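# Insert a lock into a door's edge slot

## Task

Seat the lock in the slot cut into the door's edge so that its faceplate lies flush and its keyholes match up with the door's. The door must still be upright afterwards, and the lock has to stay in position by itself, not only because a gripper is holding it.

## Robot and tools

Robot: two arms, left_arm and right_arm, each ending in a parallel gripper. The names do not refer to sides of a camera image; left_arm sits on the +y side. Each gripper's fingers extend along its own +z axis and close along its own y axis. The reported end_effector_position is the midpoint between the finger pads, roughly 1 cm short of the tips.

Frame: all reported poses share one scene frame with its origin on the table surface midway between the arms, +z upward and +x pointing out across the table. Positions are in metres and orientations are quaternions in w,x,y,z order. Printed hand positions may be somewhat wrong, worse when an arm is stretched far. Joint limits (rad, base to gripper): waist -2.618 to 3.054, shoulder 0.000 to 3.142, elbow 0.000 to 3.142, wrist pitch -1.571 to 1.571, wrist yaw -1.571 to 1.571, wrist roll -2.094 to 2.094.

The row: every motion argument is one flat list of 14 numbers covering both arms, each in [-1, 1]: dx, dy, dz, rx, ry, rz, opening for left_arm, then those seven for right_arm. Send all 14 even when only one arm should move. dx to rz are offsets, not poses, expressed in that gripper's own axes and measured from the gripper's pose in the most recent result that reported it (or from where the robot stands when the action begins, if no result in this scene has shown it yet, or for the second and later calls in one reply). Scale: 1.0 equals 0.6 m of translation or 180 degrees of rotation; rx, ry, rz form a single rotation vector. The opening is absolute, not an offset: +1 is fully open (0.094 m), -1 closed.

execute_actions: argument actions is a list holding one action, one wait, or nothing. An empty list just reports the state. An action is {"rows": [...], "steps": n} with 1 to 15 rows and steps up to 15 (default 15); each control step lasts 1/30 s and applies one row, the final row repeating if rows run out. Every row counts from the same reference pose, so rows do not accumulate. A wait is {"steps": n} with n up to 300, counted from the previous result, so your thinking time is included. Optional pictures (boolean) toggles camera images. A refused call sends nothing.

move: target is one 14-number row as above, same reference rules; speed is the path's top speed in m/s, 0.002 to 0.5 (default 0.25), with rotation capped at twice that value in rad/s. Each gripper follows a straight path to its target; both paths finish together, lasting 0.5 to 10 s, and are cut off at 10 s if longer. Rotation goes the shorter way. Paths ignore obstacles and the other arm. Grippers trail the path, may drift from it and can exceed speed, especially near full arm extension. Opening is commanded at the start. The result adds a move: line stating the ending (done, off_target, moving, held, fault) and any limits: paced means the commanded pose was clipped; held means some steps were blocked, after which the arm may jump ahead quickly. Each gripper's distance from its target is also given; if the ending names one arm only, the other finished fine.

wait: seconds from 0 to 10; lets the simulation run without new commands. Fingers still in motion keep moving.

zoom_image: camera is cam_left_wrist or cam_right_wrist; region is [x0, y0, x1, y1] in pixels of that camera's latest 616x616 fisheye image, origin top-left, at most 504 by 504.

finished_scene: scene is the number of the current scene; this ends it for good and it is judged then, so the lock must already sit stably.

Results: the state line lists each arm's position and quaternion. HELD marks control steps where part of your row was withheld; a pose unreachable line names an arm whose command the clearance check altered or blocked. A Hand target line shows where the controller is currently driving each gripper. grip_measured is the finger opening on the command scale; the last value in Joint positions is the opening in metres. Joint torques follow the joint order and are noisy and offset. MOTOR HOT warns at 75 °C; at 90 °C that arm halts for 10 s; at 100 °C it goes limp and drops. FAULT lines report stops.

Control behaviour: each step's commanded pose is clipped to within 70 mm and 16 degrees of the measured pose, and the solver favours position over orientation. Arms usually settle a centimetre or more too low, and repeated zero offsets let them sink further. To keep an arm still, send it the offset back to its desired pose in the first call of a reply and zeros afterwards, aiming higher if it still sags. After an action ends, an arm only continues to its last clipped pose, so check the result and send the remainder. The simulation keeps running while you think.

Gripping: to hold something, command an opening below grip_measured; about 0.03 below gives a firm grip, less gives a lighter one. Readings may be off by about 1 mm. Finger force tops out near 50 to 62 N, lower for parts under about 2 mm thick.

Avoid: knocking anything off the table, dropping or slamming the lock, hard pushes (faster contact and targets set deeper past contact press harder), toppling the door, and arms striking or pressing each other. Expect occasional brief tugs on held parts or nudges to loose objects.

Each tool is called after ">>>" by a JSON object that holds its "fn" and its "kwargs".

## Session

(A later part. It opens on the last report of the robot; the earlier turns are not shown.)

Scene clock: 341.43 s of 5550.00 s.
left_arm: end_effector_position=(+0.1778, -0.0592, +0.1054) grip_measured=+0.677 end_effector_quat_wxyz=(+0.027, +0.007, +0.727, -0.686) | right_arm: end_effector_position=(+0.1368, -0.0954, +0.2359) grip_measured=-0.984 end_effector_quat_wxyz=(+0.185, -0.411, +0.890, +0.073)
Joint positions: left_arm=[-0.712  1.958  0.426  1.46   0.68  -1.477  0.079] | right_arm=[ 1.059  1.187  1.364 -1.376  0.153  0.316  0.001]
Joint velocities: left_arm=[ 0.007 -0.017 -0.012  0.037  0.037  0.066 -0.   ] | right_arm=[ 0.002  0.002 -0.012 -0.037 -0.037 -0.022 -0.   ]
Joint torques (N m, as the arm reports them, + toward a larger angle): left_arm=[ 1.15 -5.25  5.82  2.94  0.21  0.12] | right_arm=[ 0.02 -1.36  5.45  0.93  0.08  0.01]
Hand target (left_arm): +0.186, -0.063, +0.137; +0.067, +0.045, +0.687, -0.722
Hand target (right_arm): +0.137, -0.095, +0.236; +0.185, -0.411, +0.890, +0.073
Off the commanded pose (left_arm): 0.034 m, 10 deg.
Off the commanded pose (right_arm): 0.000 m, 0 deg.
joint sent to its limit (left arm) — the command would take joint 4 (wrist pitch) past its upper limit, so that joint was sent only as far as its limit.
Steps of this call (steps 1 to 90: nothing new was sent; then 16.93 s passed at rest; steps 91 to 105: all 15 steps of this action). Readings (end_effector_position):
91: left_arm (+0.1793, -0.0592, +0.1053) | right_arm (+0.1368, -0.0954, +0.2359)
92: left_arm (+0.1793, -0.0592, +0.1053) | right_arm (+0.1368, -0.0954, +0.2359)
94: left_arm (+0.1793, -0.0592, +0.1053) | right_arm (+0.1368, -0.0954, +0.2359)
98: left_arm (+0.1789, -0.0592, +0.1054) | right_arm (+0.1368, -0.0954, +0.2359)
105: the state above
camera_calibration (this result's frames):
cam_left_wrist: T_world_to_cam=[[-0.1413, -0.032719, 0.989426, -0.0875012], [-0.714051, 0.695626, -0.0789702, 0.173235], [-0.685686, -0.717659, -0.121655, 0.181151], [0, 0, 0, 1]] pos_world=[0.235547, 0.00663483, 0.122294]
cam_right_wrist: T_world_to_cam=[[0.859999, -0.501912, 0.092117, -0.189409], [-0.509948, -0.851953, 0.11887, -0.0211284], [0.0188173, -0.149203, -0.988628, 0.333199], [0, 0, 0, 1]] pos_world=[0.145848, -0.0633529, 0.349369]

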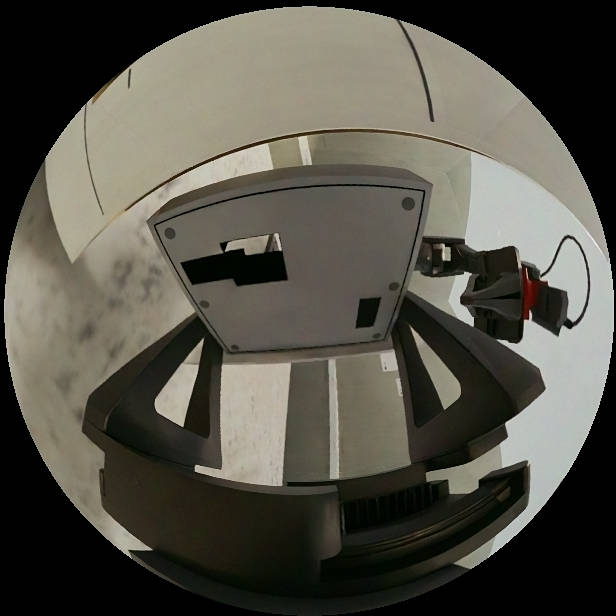

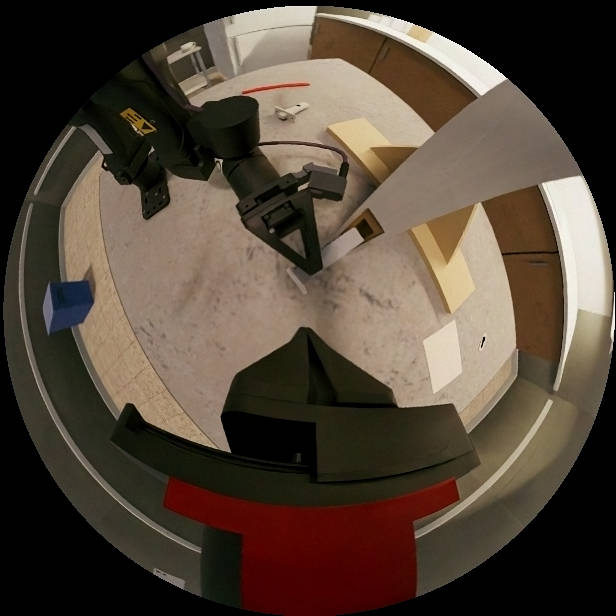

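>>> {"fn": "execute_actions", "kwargs": {"actions": [{"rows":[[-0.018,-0.052,0.005,0.045,-0.008,0.037,0.63,0,0,0,0,0,0,-1],[-0.021,-0.052,0.006,0.045,-0.008,0.037,0.63,0,0,0,0,0,0,-1],[-0.024,-0.052,0.007,0.045,-0.008,0.037,0.63,0,0,0,0,0,0,-1],[-0.028,-0.052,0.008,0.045,-0.008,0.037,0.63,0,0,0,0,0,0,-1],[-0.032,-0.052,0.009,0.045,-0.008,0.037,0.63,0,0,0,0,0,0,-1]]}]}}

>>> {"fn": "zoom_image", "kwargs": {"camera": "cam_right_wrist", "region": [240,170,410,320]}}

Scene clock: 351.73 s of 5550.00 s.
left_arm: end_effector_position=(+0.1866, -0.0587, +0.1025) grip_measured=+0.677 end_effector_quat_wxyz=(+0.034, +0.005, +0.727, -0.686) | right_arm: end_effector_position=(+0.1368, -0.0954, +0.2359) grip_measured=-0.984 end_effector_quat_wxyz=(+0.185, -0.411, +0.890, +0.073)
Joint positions: left_arm=[-0.692  1.98   0.443  1.463  0.687 -1.466  0.079] | right_arm=[ 1.059  1.187  1.364 -1.376  0.153  0.316  0.001]
Joint velocities: left_arm=[ 0.002 -0.007 -0.002  0.051  0.022  0.051  0.001] | right_arm=[ 0.002  0.022  0.012 -0.066 -0.037 -0.037 -0.001]
Joint torques (N m, as the arm reports them, + toward a larger angle): left_arm=[ 0.68 -5.84  6.07  2.89  0.15  0.15] | right_arm=[ 0.04 -1.34  5.43  0.92  0.08  0.01]
Hand target (left_arm): +0.194, -0.064, +0.137; +0.073, +0.044, +0.686, -0.722
Hand target (right_arm): +0.137, -0.095, +0.236; +0.185, -0.411, +0.890, +0.073
Off the commanded pose (left_arm): 0.037 m, 10 deg.
Off the commanded pose (right_arm): 0.000 m, 0 deg.
joint sent to its limit (left arm) — the command would take joint 4 (wrist pitch) past its upper limit, so that joint was sent only as far as its limit.
Steps of this call (steps 1 to 90: nothing new was sent; then 6.80 s passed at rest; steps 91 to 105: all 15 steps of this action). Readings (end_effector_position):
91: left_arm (+0.1774, -0.0592, +0.1054) | right_arm (+0.1368, -0.0954, +0.2359)
92: left_arm (+0.1774, -0.0592, +0.1054) | right_arm (+0.1368, -0.0954, +0.2359)
94: left_arm (+0.1784, -0.0587, +0.1051) | right_arm (+0.1368, -0.0954, +0.2359)
98: left_arm (+0.1853, -0.0586, +0.1027) | right_arm (+0.1368, -0.0954, +0.2359)
105: the state above
camera_calibration (this result's frames):
cam_left_wrist: T_world_to_cam=[[-0.149535, -0.0361978, 0.988094, -0.0818865], [-0.721635, 0.687154, -0.0840369, 0.180393], [-0.67593, -0.72561, -0.128875, 0.185616], [0, 0, 0, 1]] pos_world=[0.243396, 0.00776278, 0.119992]
cam_right_wrist: T_world_to_cam=[[0.859999, -0.501912, 0.092117, -0.189409], [-0.509948, -0.851953, 0.11887, -0.0211284], [0.0188173, -0.149203, -0.988628, 0.333199], [0, 0, 0, 1]] pos_world=[0.145848, -0.0633529, 0.349369]

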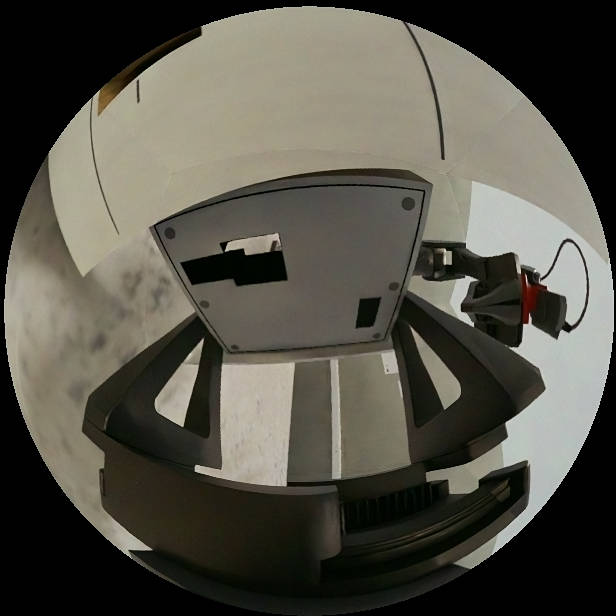

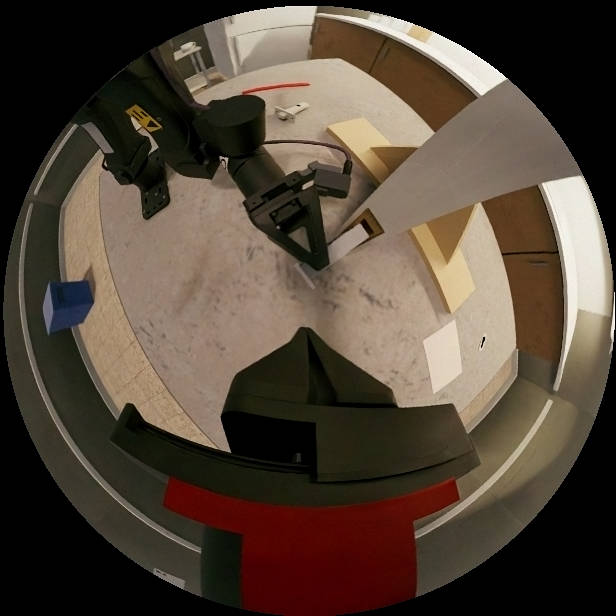

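Region (240, 170, 410, 320) of cam_right_wrist's 616x616 image, scaled by 2.965, with more detail than that image has; it fills the top 445 rows of this view, and the rest is white.

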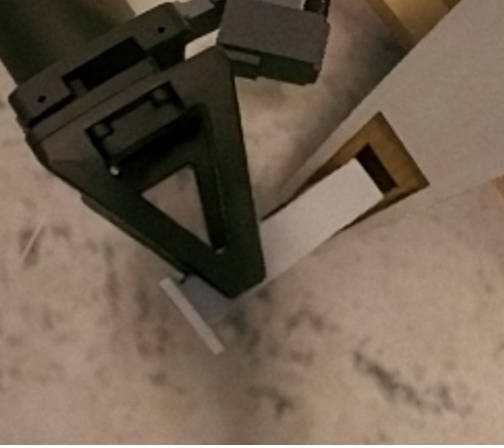

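>>> {"fn": "execute_actions", "kwargs": {"actions": [{"rows":[[-0.019,-0.058,0.011,0.045,-0.006,0.033,0.63,0,0,0,0,0,0,-1],[-0.021,-0.059,0.014,0.045,-0.006,0.033,0.63,0,0,0,0,0,0,-1],[-0.024,-0.06,0.015,0.045,-0.006,0.033,0.63,0,0,0,0,0,0,-1],[-0.028,-0.06,0.015,0.045,-0.006,0.033,0.63,0,0,0,0,0,0,-1]]}]}}

>>> {"fn": "zoom_image", "kwargs": {"camera": "cam_right_wrist", "region": [240,170,410,320]}}

Scene clock: 359.73 s of 5550.00 s.
left_arm: end_effector_position=(+0.1895, -0.0618, +0.1043) grip_measured=+0.677 end_effector_quat_wxyz=(+0.035, +0.009, +0.724, -0.689) | right_arm: end_effector_position=(+0.1368, -0.0954, +0.2359) grip_measured=-0.984 end_effector_quat_wxyz=(+0.185, -0.411, +0.890, +0.073)
Joint positions: left_arm=[-0.689  1.99   0.462  1.464  0.695 -1.467  0.079] | right_arm=[ 1.059  1.187  1.364 -1.376  0.153  0.316  0.001]
Joint velocities: left_arm=[ 0.007  0.007  0.002 -0.022  0.007 -0.051  0.001] | right_arm=[-0.017  0.012  0.017 -0.066 -0.037 -0.007 -0.001]
Joint torques (N m, as the arm reports them, + toward a larger angle): left_arm=[ 0.77 -5.72  6.31  2.88  0.07  0.04] | right_arm=[ 0.   -1.36  5.43  0.92  0.08  0.02]
Hand target (left_arm): +0.199, -0.067, +0.139; +0.074, +0.040, +0.683, -0.725
Hand target (right_arm): +0.137, -0.095, +0.236; +0.185, -0.411, +0.890, +0.073
Off the commanded pose (left_arm): 0.037 m, 10 deg.
Off the commanded pose (right_arm): 0.000 m, 0 deg.
joint sent to its limit (left arm) — the command would take joint 4 (wrist pitch) past its upper limit, so that joint was sent only as far as its limit.
Steps of this call (steps 1 to 90: nothing new was sent; then 4.50 s passed at rest; steps 91 to 105: all 15 steps of this action). Readings (end_effector_position):
91: left_arm (+0.1866, -0.0587, +0.1025) | right_arm (+0.1368, -0.0954, +0.2359)
92: left_arm (+0.1866, -0.0587, +0.1025) | right_arm (+0.1368, -0.0954, +0.2359)
94: left_arm (+0.1875, -0.0599, +0.1032) | right_arm (+0.1368, -0.0954, +0.2359)
98: left_arm (+0.1896, -0.0621, +0.1043) | right_arm (+0.1368, -0.0954, +0.2359)
105: the state above
camera_calibration (this result's frames):
cam_left_wrist: T_world_to_cam=[[-0.155604, -0.0272252, 0.987444, -0.0816355], [-0.717728, 0.689939, -0.0940792, 0.185212], [-0.678715, -0.723356, -0.126898, 0.185973], [0, 0, 0, 1]] pos_world=[0.246452, 0.00451696, 0.121635]
cam_right_wrist: T_world_to_cam=[[0.859999, -0.501912, 0.092117, -0.189409], [-0.509948, -0.851953, 0.11887, -0.0211284], [0.0188173, -0.149203, -0.988628, 0.333199], [0, 0, 0, 1]] pos_world=[0.145848, -0.0633529, 0.349369]

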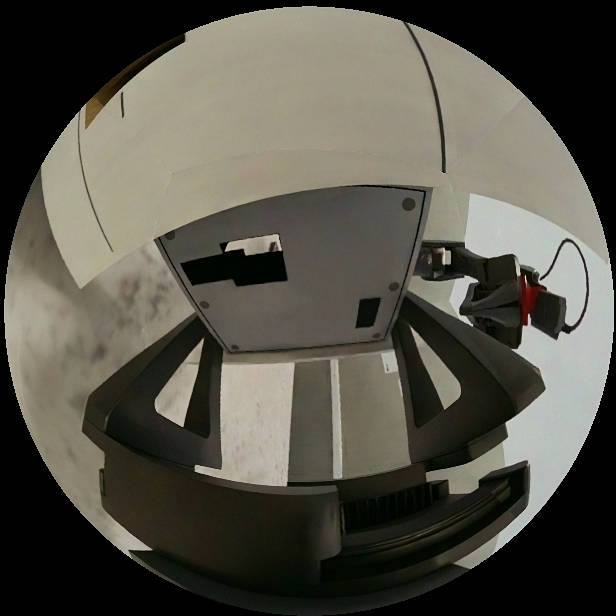

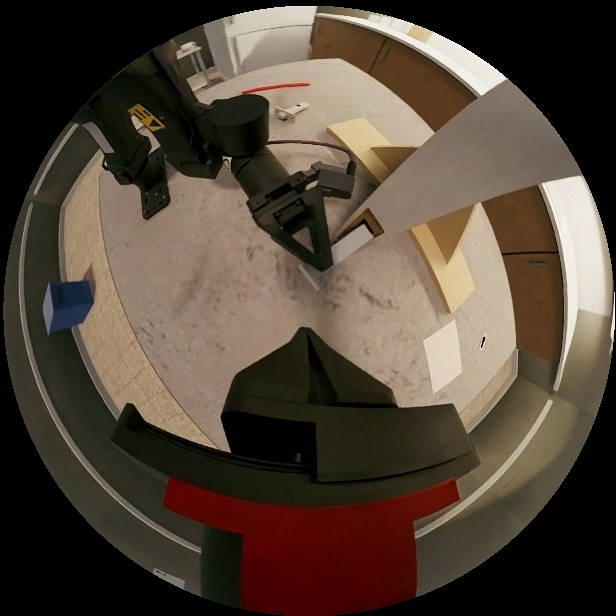

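Region (240, 170, 410, 320) of cam_right_wrist's 616x616 image, scaled by 2.965, with more detail than that image has; it fills the top 445 rows of this view, and the rest is white.

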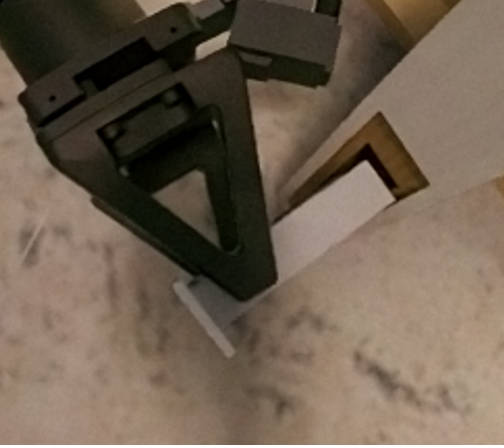

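>>> {"fn": "execute_actions", "kwargs": {"actions": [{"rows":[[-0.024,-0.056,0.007,0.045,-0.008,0.03,0.63,0,0,0,0,0,0,-1],[-0.027,-0.055,0.007,0.045,-0.008,0.03,0.63,0,0,0,0,0,0,-1],[-0.03,-0.054,0.007,0.045,-0.008,0.03,0.63,0,0,0,0,0,0,-1],[-0.03,-0.054,0.007,0.045,-0.008,0.03,0.63,0,0,0,0,0,0,-1],[-0.03,-0.052,0.007,0.045,-0.008,0.03,0.63,0,0,0,0,0,0,-1],[-0.03,-0.048,0.007,0.045,-0.008,0.03,0.63,0,0,0,0,0,0,-1],[-0.029,-0.043,0.007,0.045,-0.008,0.028,0.63,0,0,0,0,0,0,-1],[-0.028,-0.038,0.007,0.045,-0.008,0.026,0.63,0,0,0,0,0,0,-1],[-0.027,-0.033,0.007,0.045,-0.008,0.024,0.63,0,0,0,0,0,0,-1],[-0.026,-0.028,0.007,0.045,-0.008,0.022,0.63,0,0,0,0,0,0,-1]]}]}}

>>> {"fn": "zoom_image", "kwargs": {"camera": "cam_right_wrist", "region": [240,170,410,320]}}

Scene clock: 370.57 s of 5550.00 s.
left_arm: end_effector_position=(+0.1903, -0.0599, +0.0976) grip_measured=+0.677 end_effector_quat_wxyz=(+0.029, +0.013, +0.725, -0.689) | right_arm: end_effector_position=(+0.1368, -0.0954, +0.2359) grip_measured=-0.984 end_effector_quat_wxyz=(+0.185, -0.411, +0.890, +0.073)
Joint positions: left_arm=[-0.675  2.026  0.465  1.494  0.722 -1.466  0.079] | right_arm=[ 1.059  1.187  1.364 -1.376  0.153  0.316  0.001]
Joint velocities: left_arm=[-0.002  0.002  0.007  0.051 -0.037 -0.022 -0.001] | right_arm=[-0.017  0.012 -0.007  0.007 -0.037  0.007 -0.001]
Joint torques (N m, as the arm reports them, + toward a larger angle): left_arm=[ 1.13 -5.36  6.11  2.51  0.02  0.01] | right_arm=[ 0.04 -1.35  5.43  0.93  0.08  0.01]
Hand target (left_arm): +0.203, -0.065, +0.122; +0.061, +0.032, +0.695, -0.715
Hand target (right_arm): +0.137, -0.095, +0.236; +0.185, -0.411, +0.890, +0.073
Off the commanded pose (left_arm): 0.029 m, 9 deg.
Off the commanded pose (right_arm): 0.000 m, 0 deg.
joint sent to its limit (left arm) — the command would take joint 4 (wrist pitch) past its upper limit, so that joint was sent only as far as its limit.
Steps of this call (steps 1 to 90: nothing new was sent; then 7.33 s passed at rest; steps 91 to 105: all 15 steps of this action). Readings (end_effector_position):
91: left_arm (+0.1895, -0.0617, +0.1043) | right_arm (+0.1368, -0.0954, +0.2359)
92: left_arm (+0.1896, -0.0614, +0.1044) | right_arm (+0.1368, -0.0954, +0.2359)
94: left_arm (+0.1905, -0.0606, +0.1044) | right_arm (+0.1368, -0.0954, +0.2359)
98: left_arm (+0.1908, -0.0602, +0.1029) | right_arm (+0.1368, -0.0954, +0.2359)
105: the state above
camera_calibration (this result's frames):
cam_left_wrist: T_world_to_cam=[[-0.153021, -0.0263034, 0.987873, -0.0752938], [-0.70902, 0.699265, -0.0912081, 0.182461], [-0.688386, -0.714378, -0.125652, 0.189348], [0, 0, 0, 1]] pos_world=[0.248191, 0.00569674, 0.114815]
cam_right_wrist: T_world_to_cam=[[0.859999, -0.501912, 0.092117, -0.189409], [-0.509948, -0.851953, 0.11887, -0.0211284], [0.0188173, -0.149203, -0.988628, 0.333199], [0, 0, 0, 1]] pos_world=[0.145848, -0.0633529, 0.349369]

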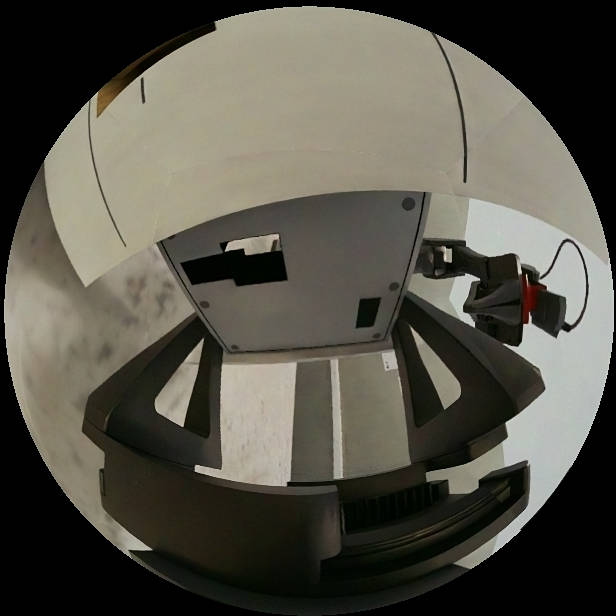

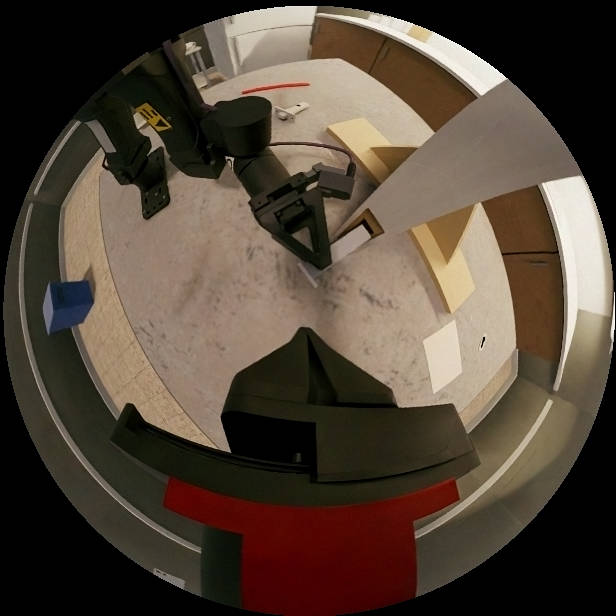

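Region (240, 170, 410, 320) of cam_right_wrist's 616x616 image, scaled by 2.965, with more detail than that image has; it fills the top 445 rows of this view, and the rest is white.

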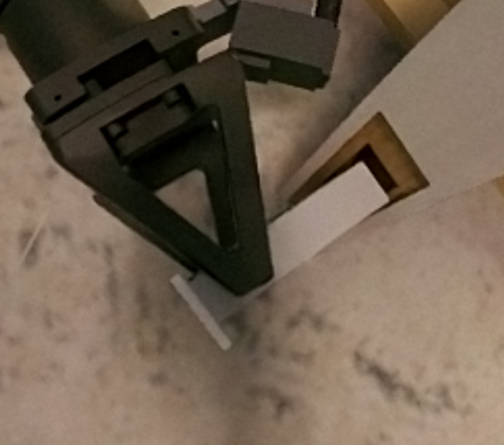

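>>> {"fn": "execute_actions", "kwargs": {"actions": [{"rows":[[-0.025,-0.04,0.008,0.04,-0.012,0.015,0.63,0,0,0,0,0,0,-1],[-0.026,-0.04,0.008,0.04,-0.013,0.008,0.63,0,0,0,0,0,0,-1],[-0.027,-0.04,0.008,0.04,-0.014,0,0.63,0,0,0,0,0,0,-1],[-0.028,-0.04,0.008,0.04,-0.015,-0.008,0.63,0,0,0,0,0,0,-1],[-0.03,-0.04,0.008,0.04,-0.016,-0.015,0.63,0,0,0,0,0,0,-1]]}]}}

>>> {"fn": "zoom_image", "kwargs": {"camera": "cam_right_wrist", "region": [240,170,410,320]}}

Scene clock: 379.87 s of 5550.00 s.
left_arm: end_effector_position=(+0.1908, -0.0601, +0.1020) grip_measured=+0.677 end_effector_quat_wxyz=(+0.001, -0.018, +0.719, -0.695) | right_arm: end_effector_position=(+0.1368, -0.0954, +0.2359) grip_measured=-0.984 end_effector_quat_wxyz=(+0.185, -0.411, +0.890, +0.073)
Joint positions: left_arm=[-0.675  2.026  0.465  1.516  0.72  -1.565  0.079] | right_arm=[ 1.059  1.187  1.364 -1.376  0.153  0.316  0.001]
Joint velocities: left_arm=[ 0.002  0.002  0.002  0.095 -0.022  0.007 -0.   ] | right_arm=[-0.042 -0.002 -0.002 -0.066  0.007  0.051 -0.002]
Joint torques (N m, as the arm reports them, + toward a larger angle): left_arm=[ 0.92 -5.77  5.8   2.27 -0.25 -0.12] | right_arm=[ 0.03 -1.36  5.44  0.92  0.07  0.01]
Hand target (left_arm): +0.206, -0.064, +0.123; +0.027, -0.017, +0.695, -0.718
Hand target (right_arm): +0.137, -0.095, +0.236; +0.185, -0.411, +0.890, +0.073
Off the commanded pose (left_arm): 0.027 m, 7 deg.
Off the commanded pose (right_arm): 0.000 m, 0 deg.
joint sent to its limit (left arm) — the command would take joint 4 (wrist pitch) past its upper limit, so that joint was sent only as far as its limit.
Steps of this call (steps 1 to 90: nothing new was sent; then 5.80 s passed at rest; steps 91 to 105: all 15 steps of this action). Readings (end_effector_position):
91: left_arm (+0.1903, -0.0599, +0.0977) | right_arm (+0.1368, -0.0954, +0.2359)
92: left_arm (+0.1903, -0.0599, +0.0979) | right_arm (+0.1368, -0.0954, +0.2359)
94: left_arm (+0.1903, -0.0600, +0.0988) | right_arm (+0.1368, -0.0954, +0.2359)
98: left_arm (+0.1906, -0.0600, +0.1008) | right_arm (+0.1368, -0.0954, +0.2359)
105: the state above
camera_calibration (this result's frames):
cam_left_wrist: T_world_to_cam=[[-0.0704102, -0.00869228, 0.99748, -0.0952747], [-0.71887, 0.693706, -0.0446985, 0.18015], [-0.691569, -0.720206, -0.0550926, 0.183187], [0, 0, 0, 1]] pos_world=[0.249483, 0.006133, 0.113179]
cam_right_wrist: T_world_to_cam=[[0.859999, -0.501912, 0.092117, -0.189409], [-0.509948, -0.851953, 0.11887, -0.0211284], [0.0188173, -0.149203, -0.988628, 0.333199], [0, 0, 0, 1]] pos_world=[0.145848, -0.0633529, 0.349369]

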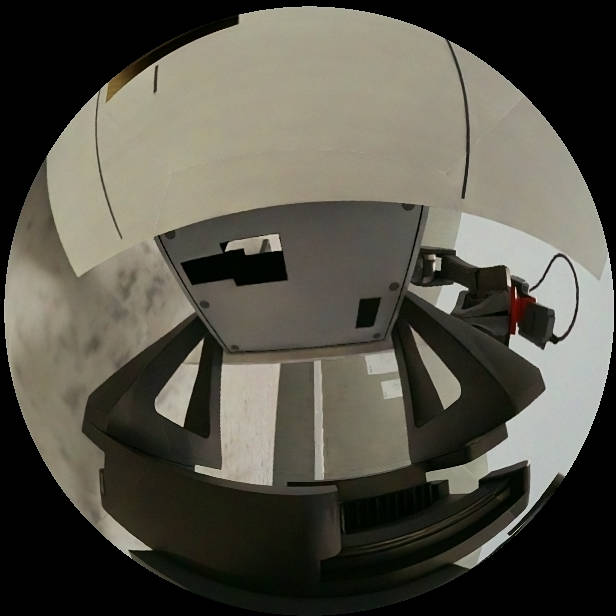

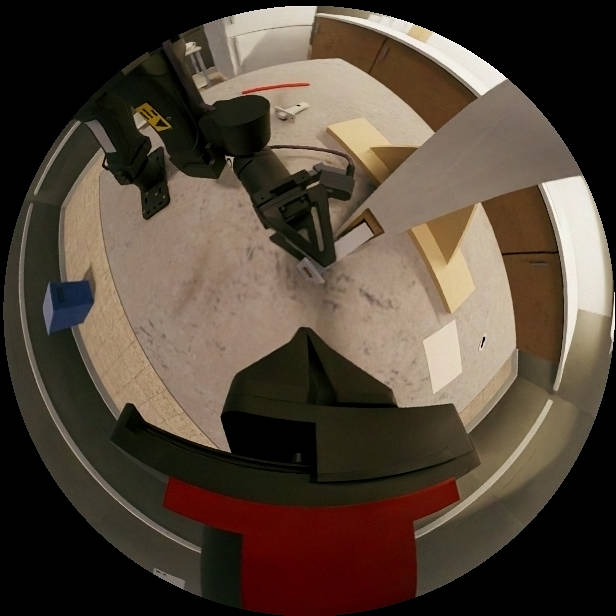

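Region (240, 170, 410, 320) of cam_right_wrist's 616x616 image, scaled by 2.965, with more detail than that image has; it fills the top 445 rows of this view, and the rest is white.

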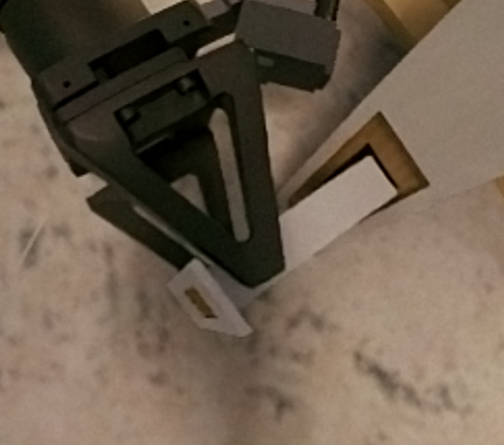

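>>> {"fn": "execute_actions", "kwargs": {"actions": [{"rows":[[-0.028,-0.03,0.005,0.035,-0.014,0.01,0.63,0,0,0,0,0,0,-1],[-0.031,-0.027,0.004,0.035,-0.014,0.011,0.63,0,0,0,0,0,0,-1],[-0.034,-0.025,0.003,0.035,-0.014,0.012,0.63,0,0,0,0,0,0,-1],[-0.038,-0.025,0.002,0.035,-0.014,0.012,0.63,0,0,0,0,0,0,-1],[-0.042,-0.025,0.002,0.035,-0.014,0.012,0.63,0,0,0,0,0,0,-1],[-0.046,-0.025,0.002,0.035,-0.014,0.012,0.63,0,0,0,0,0,0,-1]]}]}}

>>> {"fn": "zoom_image", "kwargs": {"camera": "cam_right_wrist", "region": [240,170,410,320]}}

Scene clock: 388.83 s of 5550.00 s.
left_arm: end_effector_position=(+0.1911, -0.0572, +0.0937) grip_measured=+0.677 end_effector_quat_wxyz=(-0.021, -0.013, +0.724, -0.689) | right_arm: end_effector_position=(+0.1368, -0.0954, +0.2359) grip_measured=-0.984 end_effector_quat_wxyz=(+0.185, -0.411, +0.890, +0.073)
Joint positions: left_arm=[-0.648  2.052  0.479  1.503  0.786 -1.57   0.079] | right_arm=[ 1.059  1.187  1.364 -1.376  0.153  0.316  0.001]
Joint velocities: left_arm=[ 0.007  0.012  0.002 -0.037  0.022 -0.037 -0.001] | right_arm=[-0.012  0.012 -0.007 -0.095 -0.051 -0.007 -0.001]
Joint torques (N m, as the arm reports them, + toward a larger angle): left_arm=[ 2.13 -5.89  6.11  2.41 -0.52 -0.09] | right_arm=[ 0.02 -1.34  5.44  0.93  0.08  0.02]
Hand target (left_arm): +0.217, -0.059, +0.118; +0.027, -0.017, +0.698, -0.715
Hand target (right_arm): +0.137, -0.095, +0.236; +0.185, -0.411, +0.890, +0.073
Off the commanded pose (left_arm): 0.036 m, 9 deg.
Off the commanded pose (right_arm): 0.000 m, 0 deg.
joint sent to its limit (left arm) — the command would take joint 4 (wrist pitch) past its upper limit, so that joint was sent only as far as its limit.
Steps of this call (steps 1 to 90: nothing new was sent; then 5.47 s passed at rest; steps 91 to 105: all 15 steps of this action). Readings (end_effector_position):
91: left_arm (+0.1906, -0.0600, +0.0995) | right_arm (+0.1368, -0.0954, +0.2359)
92: left_arm (+0.1907, -0.0598, +0.0991) | right_arm (+0.1368, -0.0954, +0.2359)
94: left_arm (+0.1907, -0.0587, +0.0970) | right_arm (+0.1368, -0.0954, +0.2359)
98: left_arm (+0.1911, -0.0577, +0.0936) | right_arm (+0.1368, -0.0954, +0.2359)
105: the state above
camera_calibration (this result's frames):
cam_left_wrist: T_world_to_cam=[[-0.0454719, -0.0216837, 0.99873, -0.0925681], [-0.692078, 0.721649, -0.0158422, 0.171773], [-0.720389, -0.69192, -0.0478216, 0.191458], [0, 0, 0, 1]] pos_world=[0.252595, 0.00650681, 0.104328]
cam_right_wrist: T_world_to_cam=[[0.859999, -0.501912, 0.092117, -0.189409], [-0.509948, -0.851953, 0.11887, -0.0211284], [0.0188173, -0.149203, -0.988628, 0.333199], [0, 0, 0, 1]] pos_world=[0.145848, -0.0633529, 0.349369]

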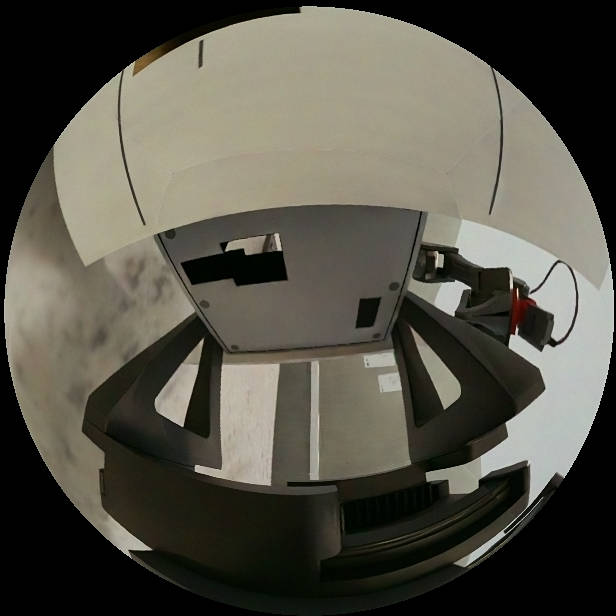

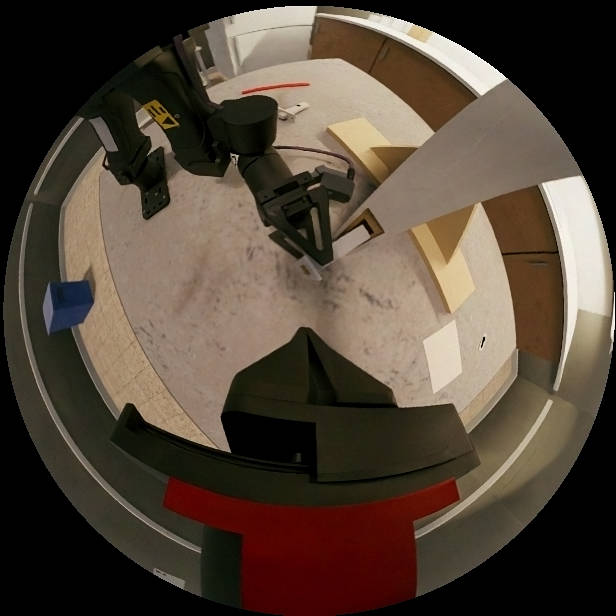

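Region (240, 170, 410, 320) of cam_right_wrist's 616x616 image, scaled by 2.965, with more detail than that image has; it fills the top 445 rows of this view, and the rest is white.

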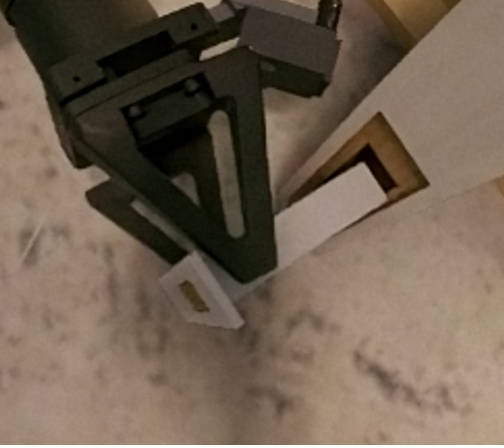

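>>> {"fn": "execute_actions", "kwargs": {"actions": [{"rows":[[-0.02,-0.045,0.002,0.04,-0.02,0.02,0.63,0,0,0,0,0,0,-1],[-0.005,-0.055,0.002,0.04,-0.02,0.025,0.63,0,0,0,0,0,0,-1],[0.005,-0.065,0.003,0.04,-0.02,0.03,0.63,0,0,0,0,0,0,-1],[0.005,-0.075,0.004,0.04,-0.02,0.035,0.63,0,0,0,0,0,0,-1],[0.005,-0.085,0.005,0.045,-0.02,0.045,0.63,0,0,0,0,0,0,-1],[0.005,-0.092,0.005,0.05,-0.02,0.055,0.63,0,0,0,0,0,0,-1],[0.005,-0.095,0.005,0.05,-0.02,0.065,0.63,0,0,0,0,0,0,-1],[0.005,-0.095,0.005,0.05,-0.02,0.075,0.63,0,0,0,0,0,0,-1]]}]}}

>>> {"fn": "zoom_image", "kwargs": {"camera": "cam_right_wrist", "region": [240,170,410,320]}}

Scene clock: 402.77 s of 5550.00 s.
left_arm: end_effector_position=(+0.1882, -0.0605, +0.1146) grip_measured=+0.677 end_effector_quat_wxyz=(+0.034, +0.013, +0.715, -0.698) | right_arm: end_effector_position=(+0.1368, -0.0954, +0.2359) grip_measured=-0.984 end_effector_quat_wxyz=(+0.185, -0.411, +0.890, +0.073)
Joint positions: left_arm=[-0.685  1.967  0.457  1.479  0.707 -1.483  0.079] | right_arm=[ 1.059  1.187  1.364 -1.376  0.153  0.316  0.001]
Joint velocities: left_arm=[-0.017  0.012 -0.007  0.007 -0.081  0.081 -0.001] | right_arm=[ 0.012 -0.007 -0.007 -0.051 -0.007 -0.051  0.001]
Joint torques (N m, as the arm reports them, + toward a larger angle): left_arm=[-0.5  -8.19  3.81  2.7  -0.12  0.17] | right_arm=[ 0.03 -1.37  5.43  0.92  0.08  0.02]
Hand target (left_arm): +0.189, -0.062, +0.151; +0.080, +0.050, +0.677, -0.730
Hand target (right_arm): +0.137, -0.095, +0.236; +0.185, -0.411, +0.890, +0.073
Off the commanded pose (left_arm): 0.036 m, 10 deg.
Off the commanded pose (right_arm): 0.000 m, 0 deg.
joint sent to its limit (left arm) — the command would take joint 4 (wrist pitch) past its upper limit, so that joint was sent only as far as its limit.
Steps of this call (steps 1 to 90: nothing new was sent; then 10.43 s passed at rest; steps 91 to 105: all 15 steps of this action). Readings (end_effector_position):
91: left_arm (+0.1911, -0.0571, +0.0937) | right_arm (+0.1368, -0.0954, +0.2359)
92: left_arm (+0.1904, -0.0575, +0.0941) | right_arm (+0.1368, -0.0954, +0.2359)
94: left_arm (+0.1885, -0.0579, +0.0956) | right_arm (+0.1368, -0.0954, +0.2359)
98: left_arm (+0.1851, -0.0605, +0.1092) | right_arm (+0.1368, -0.0954, +0.2359)
105: the state above
camera_calibration (this result's frames):
cam_left_wrist: T_world_to_cam=[[-0.161101, -0.00168974, 0.986936, -0.0893367], [-0.712024, 0.692668, -0.11504, 0.185869], [-0.683424, -0.721255, -0.112792, 0.186754], [0, 0, 0, 1]] pos_world=[0.245583, 0.00580078, 0.130616]
cam_right_wrist: T_world_to_cam=[[0.859999, -0.501912, 0.092117, -0.189409], [-0.509948, -0.851953, 0.11887, -0.0211284], [0.0188173, -0.149203, -0.988628, 0.333199], [0, 0, 0, 1]] pos_world=[0.145848, -0.0633529, 0.349369]

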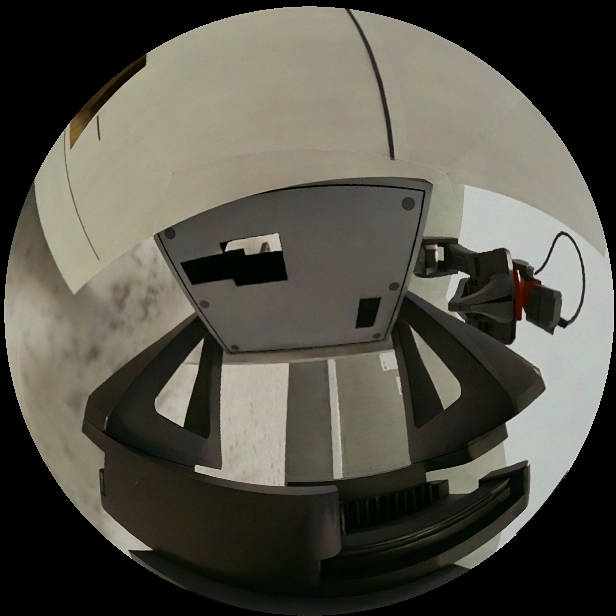

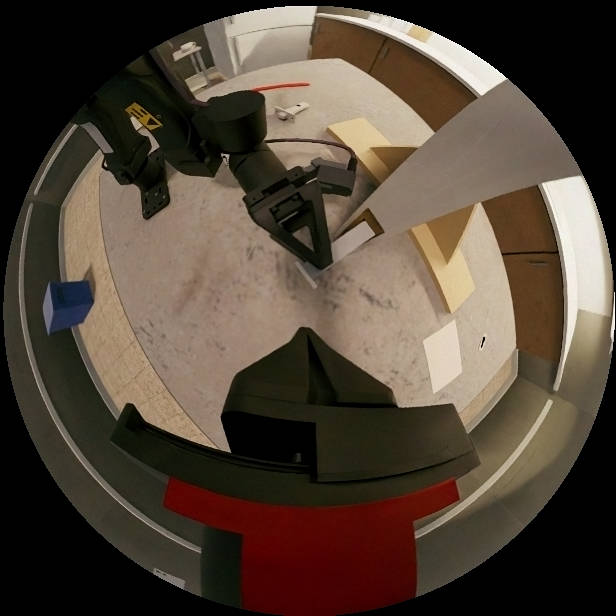

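Region (240, 170, 410, 320) of cam_right_wrist's 616x616 image, scaled by 2.965, with more detail than that image has; it fills the top 445 rows of this view, and the rest is white.

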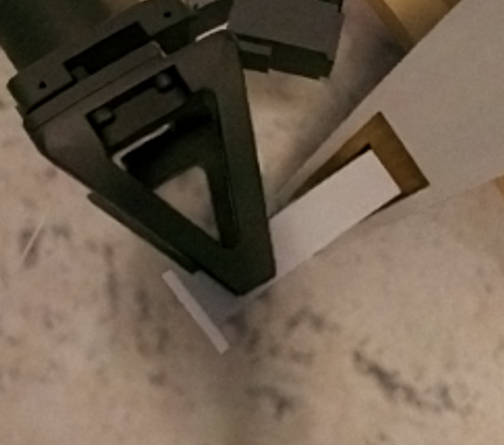

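>>> {"fn": "execute_actions", "kwargs": {"actions": [{"rows":[[-0.01,-0.057,0.002,0.04,-0.006,0.035,0.63,0,0,0,0,0,0,-1],[-0.015,-0.054,0.003,0.04,-0.006,0.035,0.63,0,0,0,0,0,0,-1],[-0.02,-0.05,0.004,0.04,-0.006,0.035,0.63,0,0,0,0,0,0,-1],[-0.025,-0.046,0.005,0.04,-0.006,0.035,0.63,0,0,0,0,0,0,-1],[-0.028,-0.042,0.005,0.04,-0.006,0.035,0.63,0,0,0,0,0,0,-1],[-0.028,-0.03,0.005,0.04,-0.006,0.035,0.63,0,0,0,0,0,0,-1]]}]}}

>>> {"fn": "zoom_image", "kwargs": {"camera": "cam_right_wrist", "region": [240,170,410,320]}}

Scene clock: 415.10 s of 5550.00 s.
left_arm: end_effector_position=(+0.1928, -0.0587, +0.1088) grip_measured=+0.677 end_effector_quat_wxyz=(+0.041, +0.025, +0.717, -0.696) | right_arm: end_effector_position=(+0.1368, -0.0954, +0.2359) grip_measured=-0.984 end_effector_quat_wxyz=(+0.185, -0.411, +0.890, +0.073)
Joint positions: left_arm=[-0.665  1.997  0.467  1.491  0.734 -1.451  0.079] | right_arm=[ 1.059  1.187  1.364 -1.376  0.153  0.316  0.001]
Joint velocities: left_arm=[-0.007 -0.012 -0.007 -0.007 -0.022  0.007 -0.   ] | right_arm=[-0.002  0.007 -0.012 -0.081  0.081  0.007 -0.001]
Joint torques (N m, as the arm reports them, + toward a larger angle): left_arm=[ 1.06 -5.33  5.95  2.55  0.04  0.1 ] | right_arm=[ 0.03 -1.35  5.43  0.92  0.08  0.01]
Hand target (left_arm): +0.203, -0.063, +0.134; +0.074, +0.051, +0.687, -0.721
Hand target (right_arm): +0.137, -0.095, +0.236; +0.185, -0.411, +0.890, +0.073
Off the commanded pose (left_arm): 0.028 m, 9 deg.
Off the commanded pose (right_arm): 0.000 m, 0 deg.
joint sent to its limit (left arm) — the command would take joint 4 (wrist pitch) past its upper limit, so that joint was sent only as far as its limit.
Steps of this call (steps 1 to 90: nothing new was sent; then 8.83 s passed at rest; steps 91 to 105: all 15 steps of this action). Readings (end_effector_position):
91: left_arm (+0.1889, -0.0605, +0.1146) | right_arm (+0.1368, -0.0954, +0.2359)
92: left_arm (+0.1889, -0.0605, +0.1146) | right_arm (+0.1368, -0.0954, +0.2359)
94: left_arm (+0.1893, -0.0600, +0.1146) | right_arm (+0.1368, -0.0954, +0.2359)
98: left_arm (+0.1929, -0.0592, +0.1099) | right_arm (+0.1368, -0.0954, +0.2359)
105: the state above
camera_calibration (this result's frames):
cam_left_wrist: T_world_to_cam=[[-0.186622, -0.00557677, 0.982416, -0.0776045], [-0.70378, 0.698473, -0.129727, 0.187524], [-0.685468, -0.715614, -0.134275, 0.193655], [0, 0, 0, 1]] pos_world=[0.250237, 0.00716902, 0.12657]
cam_right_wrist: T_world_to_cam=[[0.859999, -0.501912, 0.092117, -0.189409], [-0.509948, -0.851953, 0.11887, -0.0211284], [0.0188173, -0.149203, -0.988628, 0.333199], [0, 0, 0, 1]] pos_world=[0.145848, -0.0633529, 0.349369]

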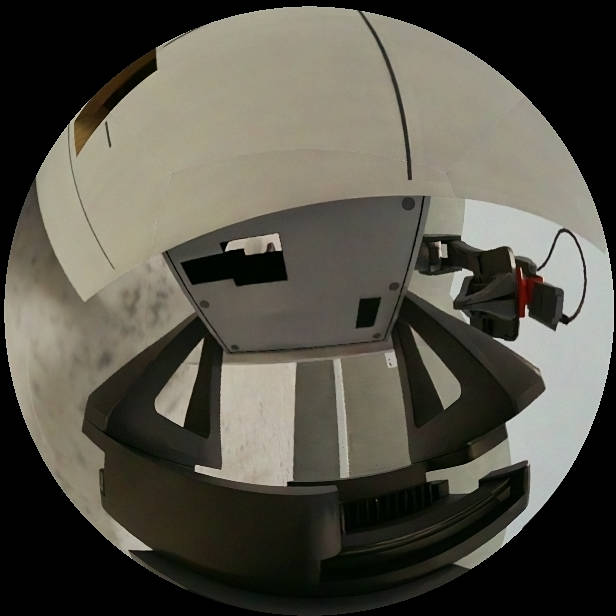

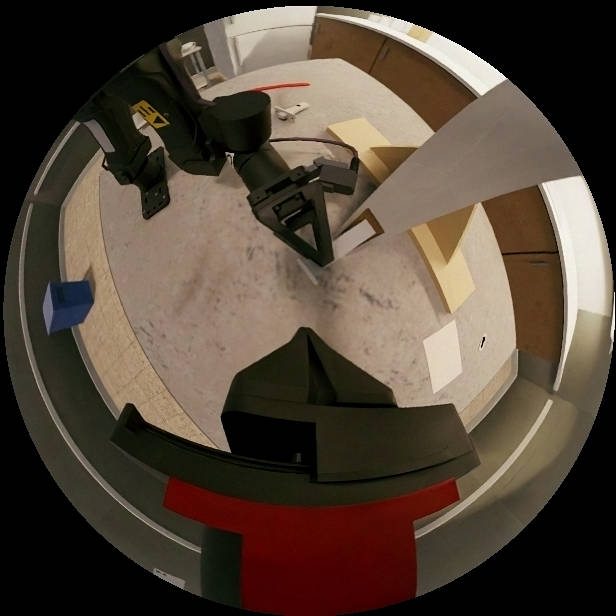

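Region (240, 170, 410, 320) of cam_right_wrist's 616x616 image, scaled by 2.965, with more detail than that image has; it fills the top 445 rows of this view, and the rest is white.

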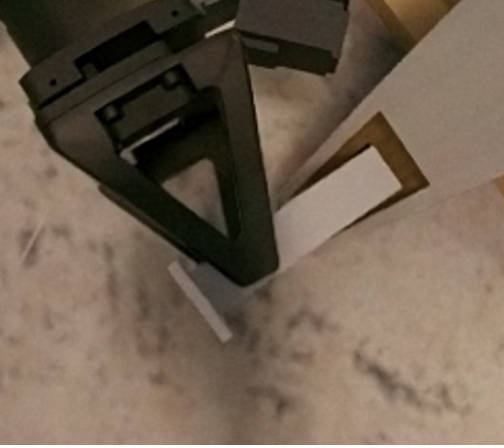

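The bottom corner is in; lowering it onto the slot floor.

>>> {"fn": "execute_actions", "kwargs": {"actions": [{"rows":[[-0.023,-0.035,0.006,0.035,-0.008,0.015,0.63,0,0,0,0,0,0,-1],[-0.023,-0.03,0.006,0.035,-0.008,0.012,0.63,0,0,0,0,0,0,-1],[-0.023,-0.025,0.006,0.035,-0.008,0.009,0.63,0,0,0,0,0,0,-1],[-0.023,-0.02,0.006,0.035,-0.008,0.006,0.63,0,0,0,0,0,0,-1],[-0.023,-0.015,0.006,0.035,-0.008,0.003,0.63,0,0,0,0,0,0,-1],[-0.023,-0.01,0.006,0.035,-0.008,0,0.63,0,0,0,0,0,0,-1],[-0.023,-0.004,0.006,0.035,-0.008,-0.006,0.63,0,0,0,0,0,0,-1]]}]}}

>>> {"fn": "zoom_image", "kwargs": {"camera": "cam_right_wrist", "region": [240,170,410,320]}}

Scene clock: 423.90 s of 5550.00 s.
left_arm: end_effector_position=(+0.1938, -0.0578, +0.1018) grip_measured=+0.677 end_effector_quat_wxyz=(+0.025, +0.020, +0.715, -0.698) | right_arm: end_effector_position=(+0.1368, -0.0954, +0.2359) grip_measured=-0.984 end_effector_quat_wxyz=(+0.185, -0.411, +0.890, +0.073)
Joint positions: left_arm=[-0.652  2.047  0.477  1.537  0.762 -1.483  0.079] | right_arm=[ 1.059  1.187  1.364 -1.376  0.153  0.316  0.001]
Joint velocities: left_arm=[-0.012 -0.012  0.002 -0.007  0.037 -0.051  0.   ] | right_arm=[ 0.007  0.002 -0.002 -0.051 -0.007 -0.022 -0.   ]
Joint torques (N m, as the arm reports them, + toward a larger angle): left_arm=[ 0.9  -4.91  5.52  1.99 -0.11 -0.2 ] | right_arm=[ 0.03 -1.34  5.45  0.92  0.08  0.01]
Hand target (left_arm): +0.206, -0.062, +0.113; +0.037, +0.016, +0.702, -0.711
Hand target (right_arm): +0.137, -0.095, +0.236; +0.185, -0.411, +0.890, +0.073
Off the commanded pose (left_arm): 0.017 m, 6 deg.
Off the commanded pose (right_arm): 0.000 m, 0 deg.
joint sent to its limit (left arm) — the command would take joint 4 (wrist pitch) past its upper limit, so that joint was sent only as far as its limit.
Steps of this call (steps 1 to 90: nothing new was sent; then 5.30 s passed at rest; steps 91 to 105: all 15 steps of this action). Readings (end_effector_position):
91: left_arm (+0.1929, -0.0586, +0.1086) | right_arm (+0.1368, -0.0954, +0.2359)
92: left_arm (+0.1928, -0.0585, +0.1083) | right_arm (+0.1368, -0.0954, +0.2359)
94: left_arm (+0.1930, -0.0586, +0.1066) | right_arm (+0.1368, -0.0954, +0.2359)
98: left_arm (+0.1936, -0.0582, +0.1027) | right_arm (+0.1368, -0.0954, +0.2359)
105: the state above
camera_calibration (this result's frames):
cam_left_wrist: T_world_to_cam=[[-0.15827, 0.00230742, 0.987393, -0.0760905], [-0.696615, 0.708439, -0.113316, 0.184186], [-0.69977, -0.705768, -0.110517, 0.194934], [0, 0, 0, 1]] pos_world=[0.252673, 0.00726971, 0.117546]
cam_right_wrist: T_world_to_cam=[[0.859999, -0.501912, 0.092117, -0.189409], [-0.509948, -0.851953, 0.11887, -0.0211284], [0.0188173, -0.149203, -0.988628, 0.333199], [0, 0, 0, 1]] pos_world=[0.145848, -0.0633529, 0.349369]

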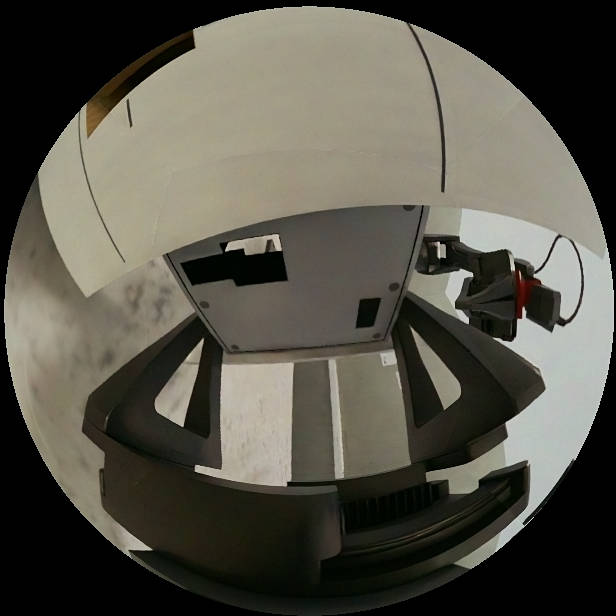

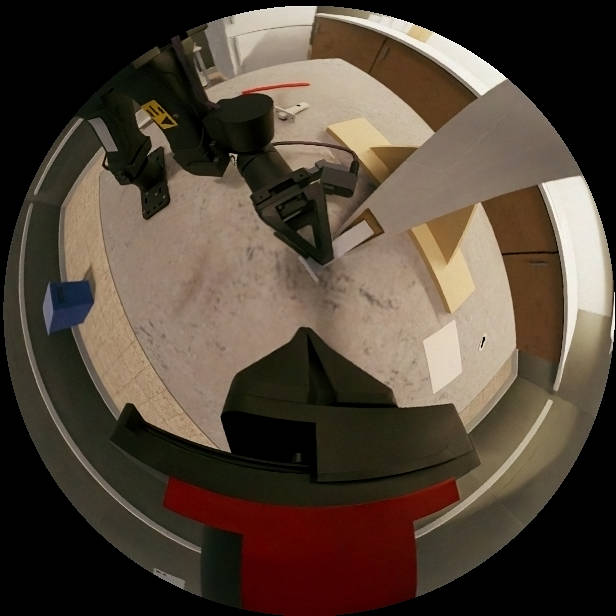

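Region (240, 170, 410, 320) of cam_right_wrist's 616x616 image, scaled by 2.965, with more detail than that image has; it fills the top 445 rows of this view, and the rest is white.

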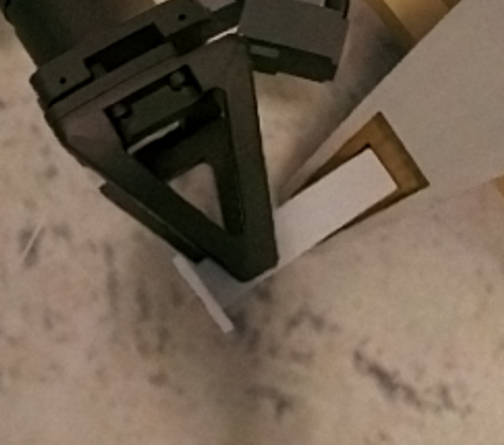

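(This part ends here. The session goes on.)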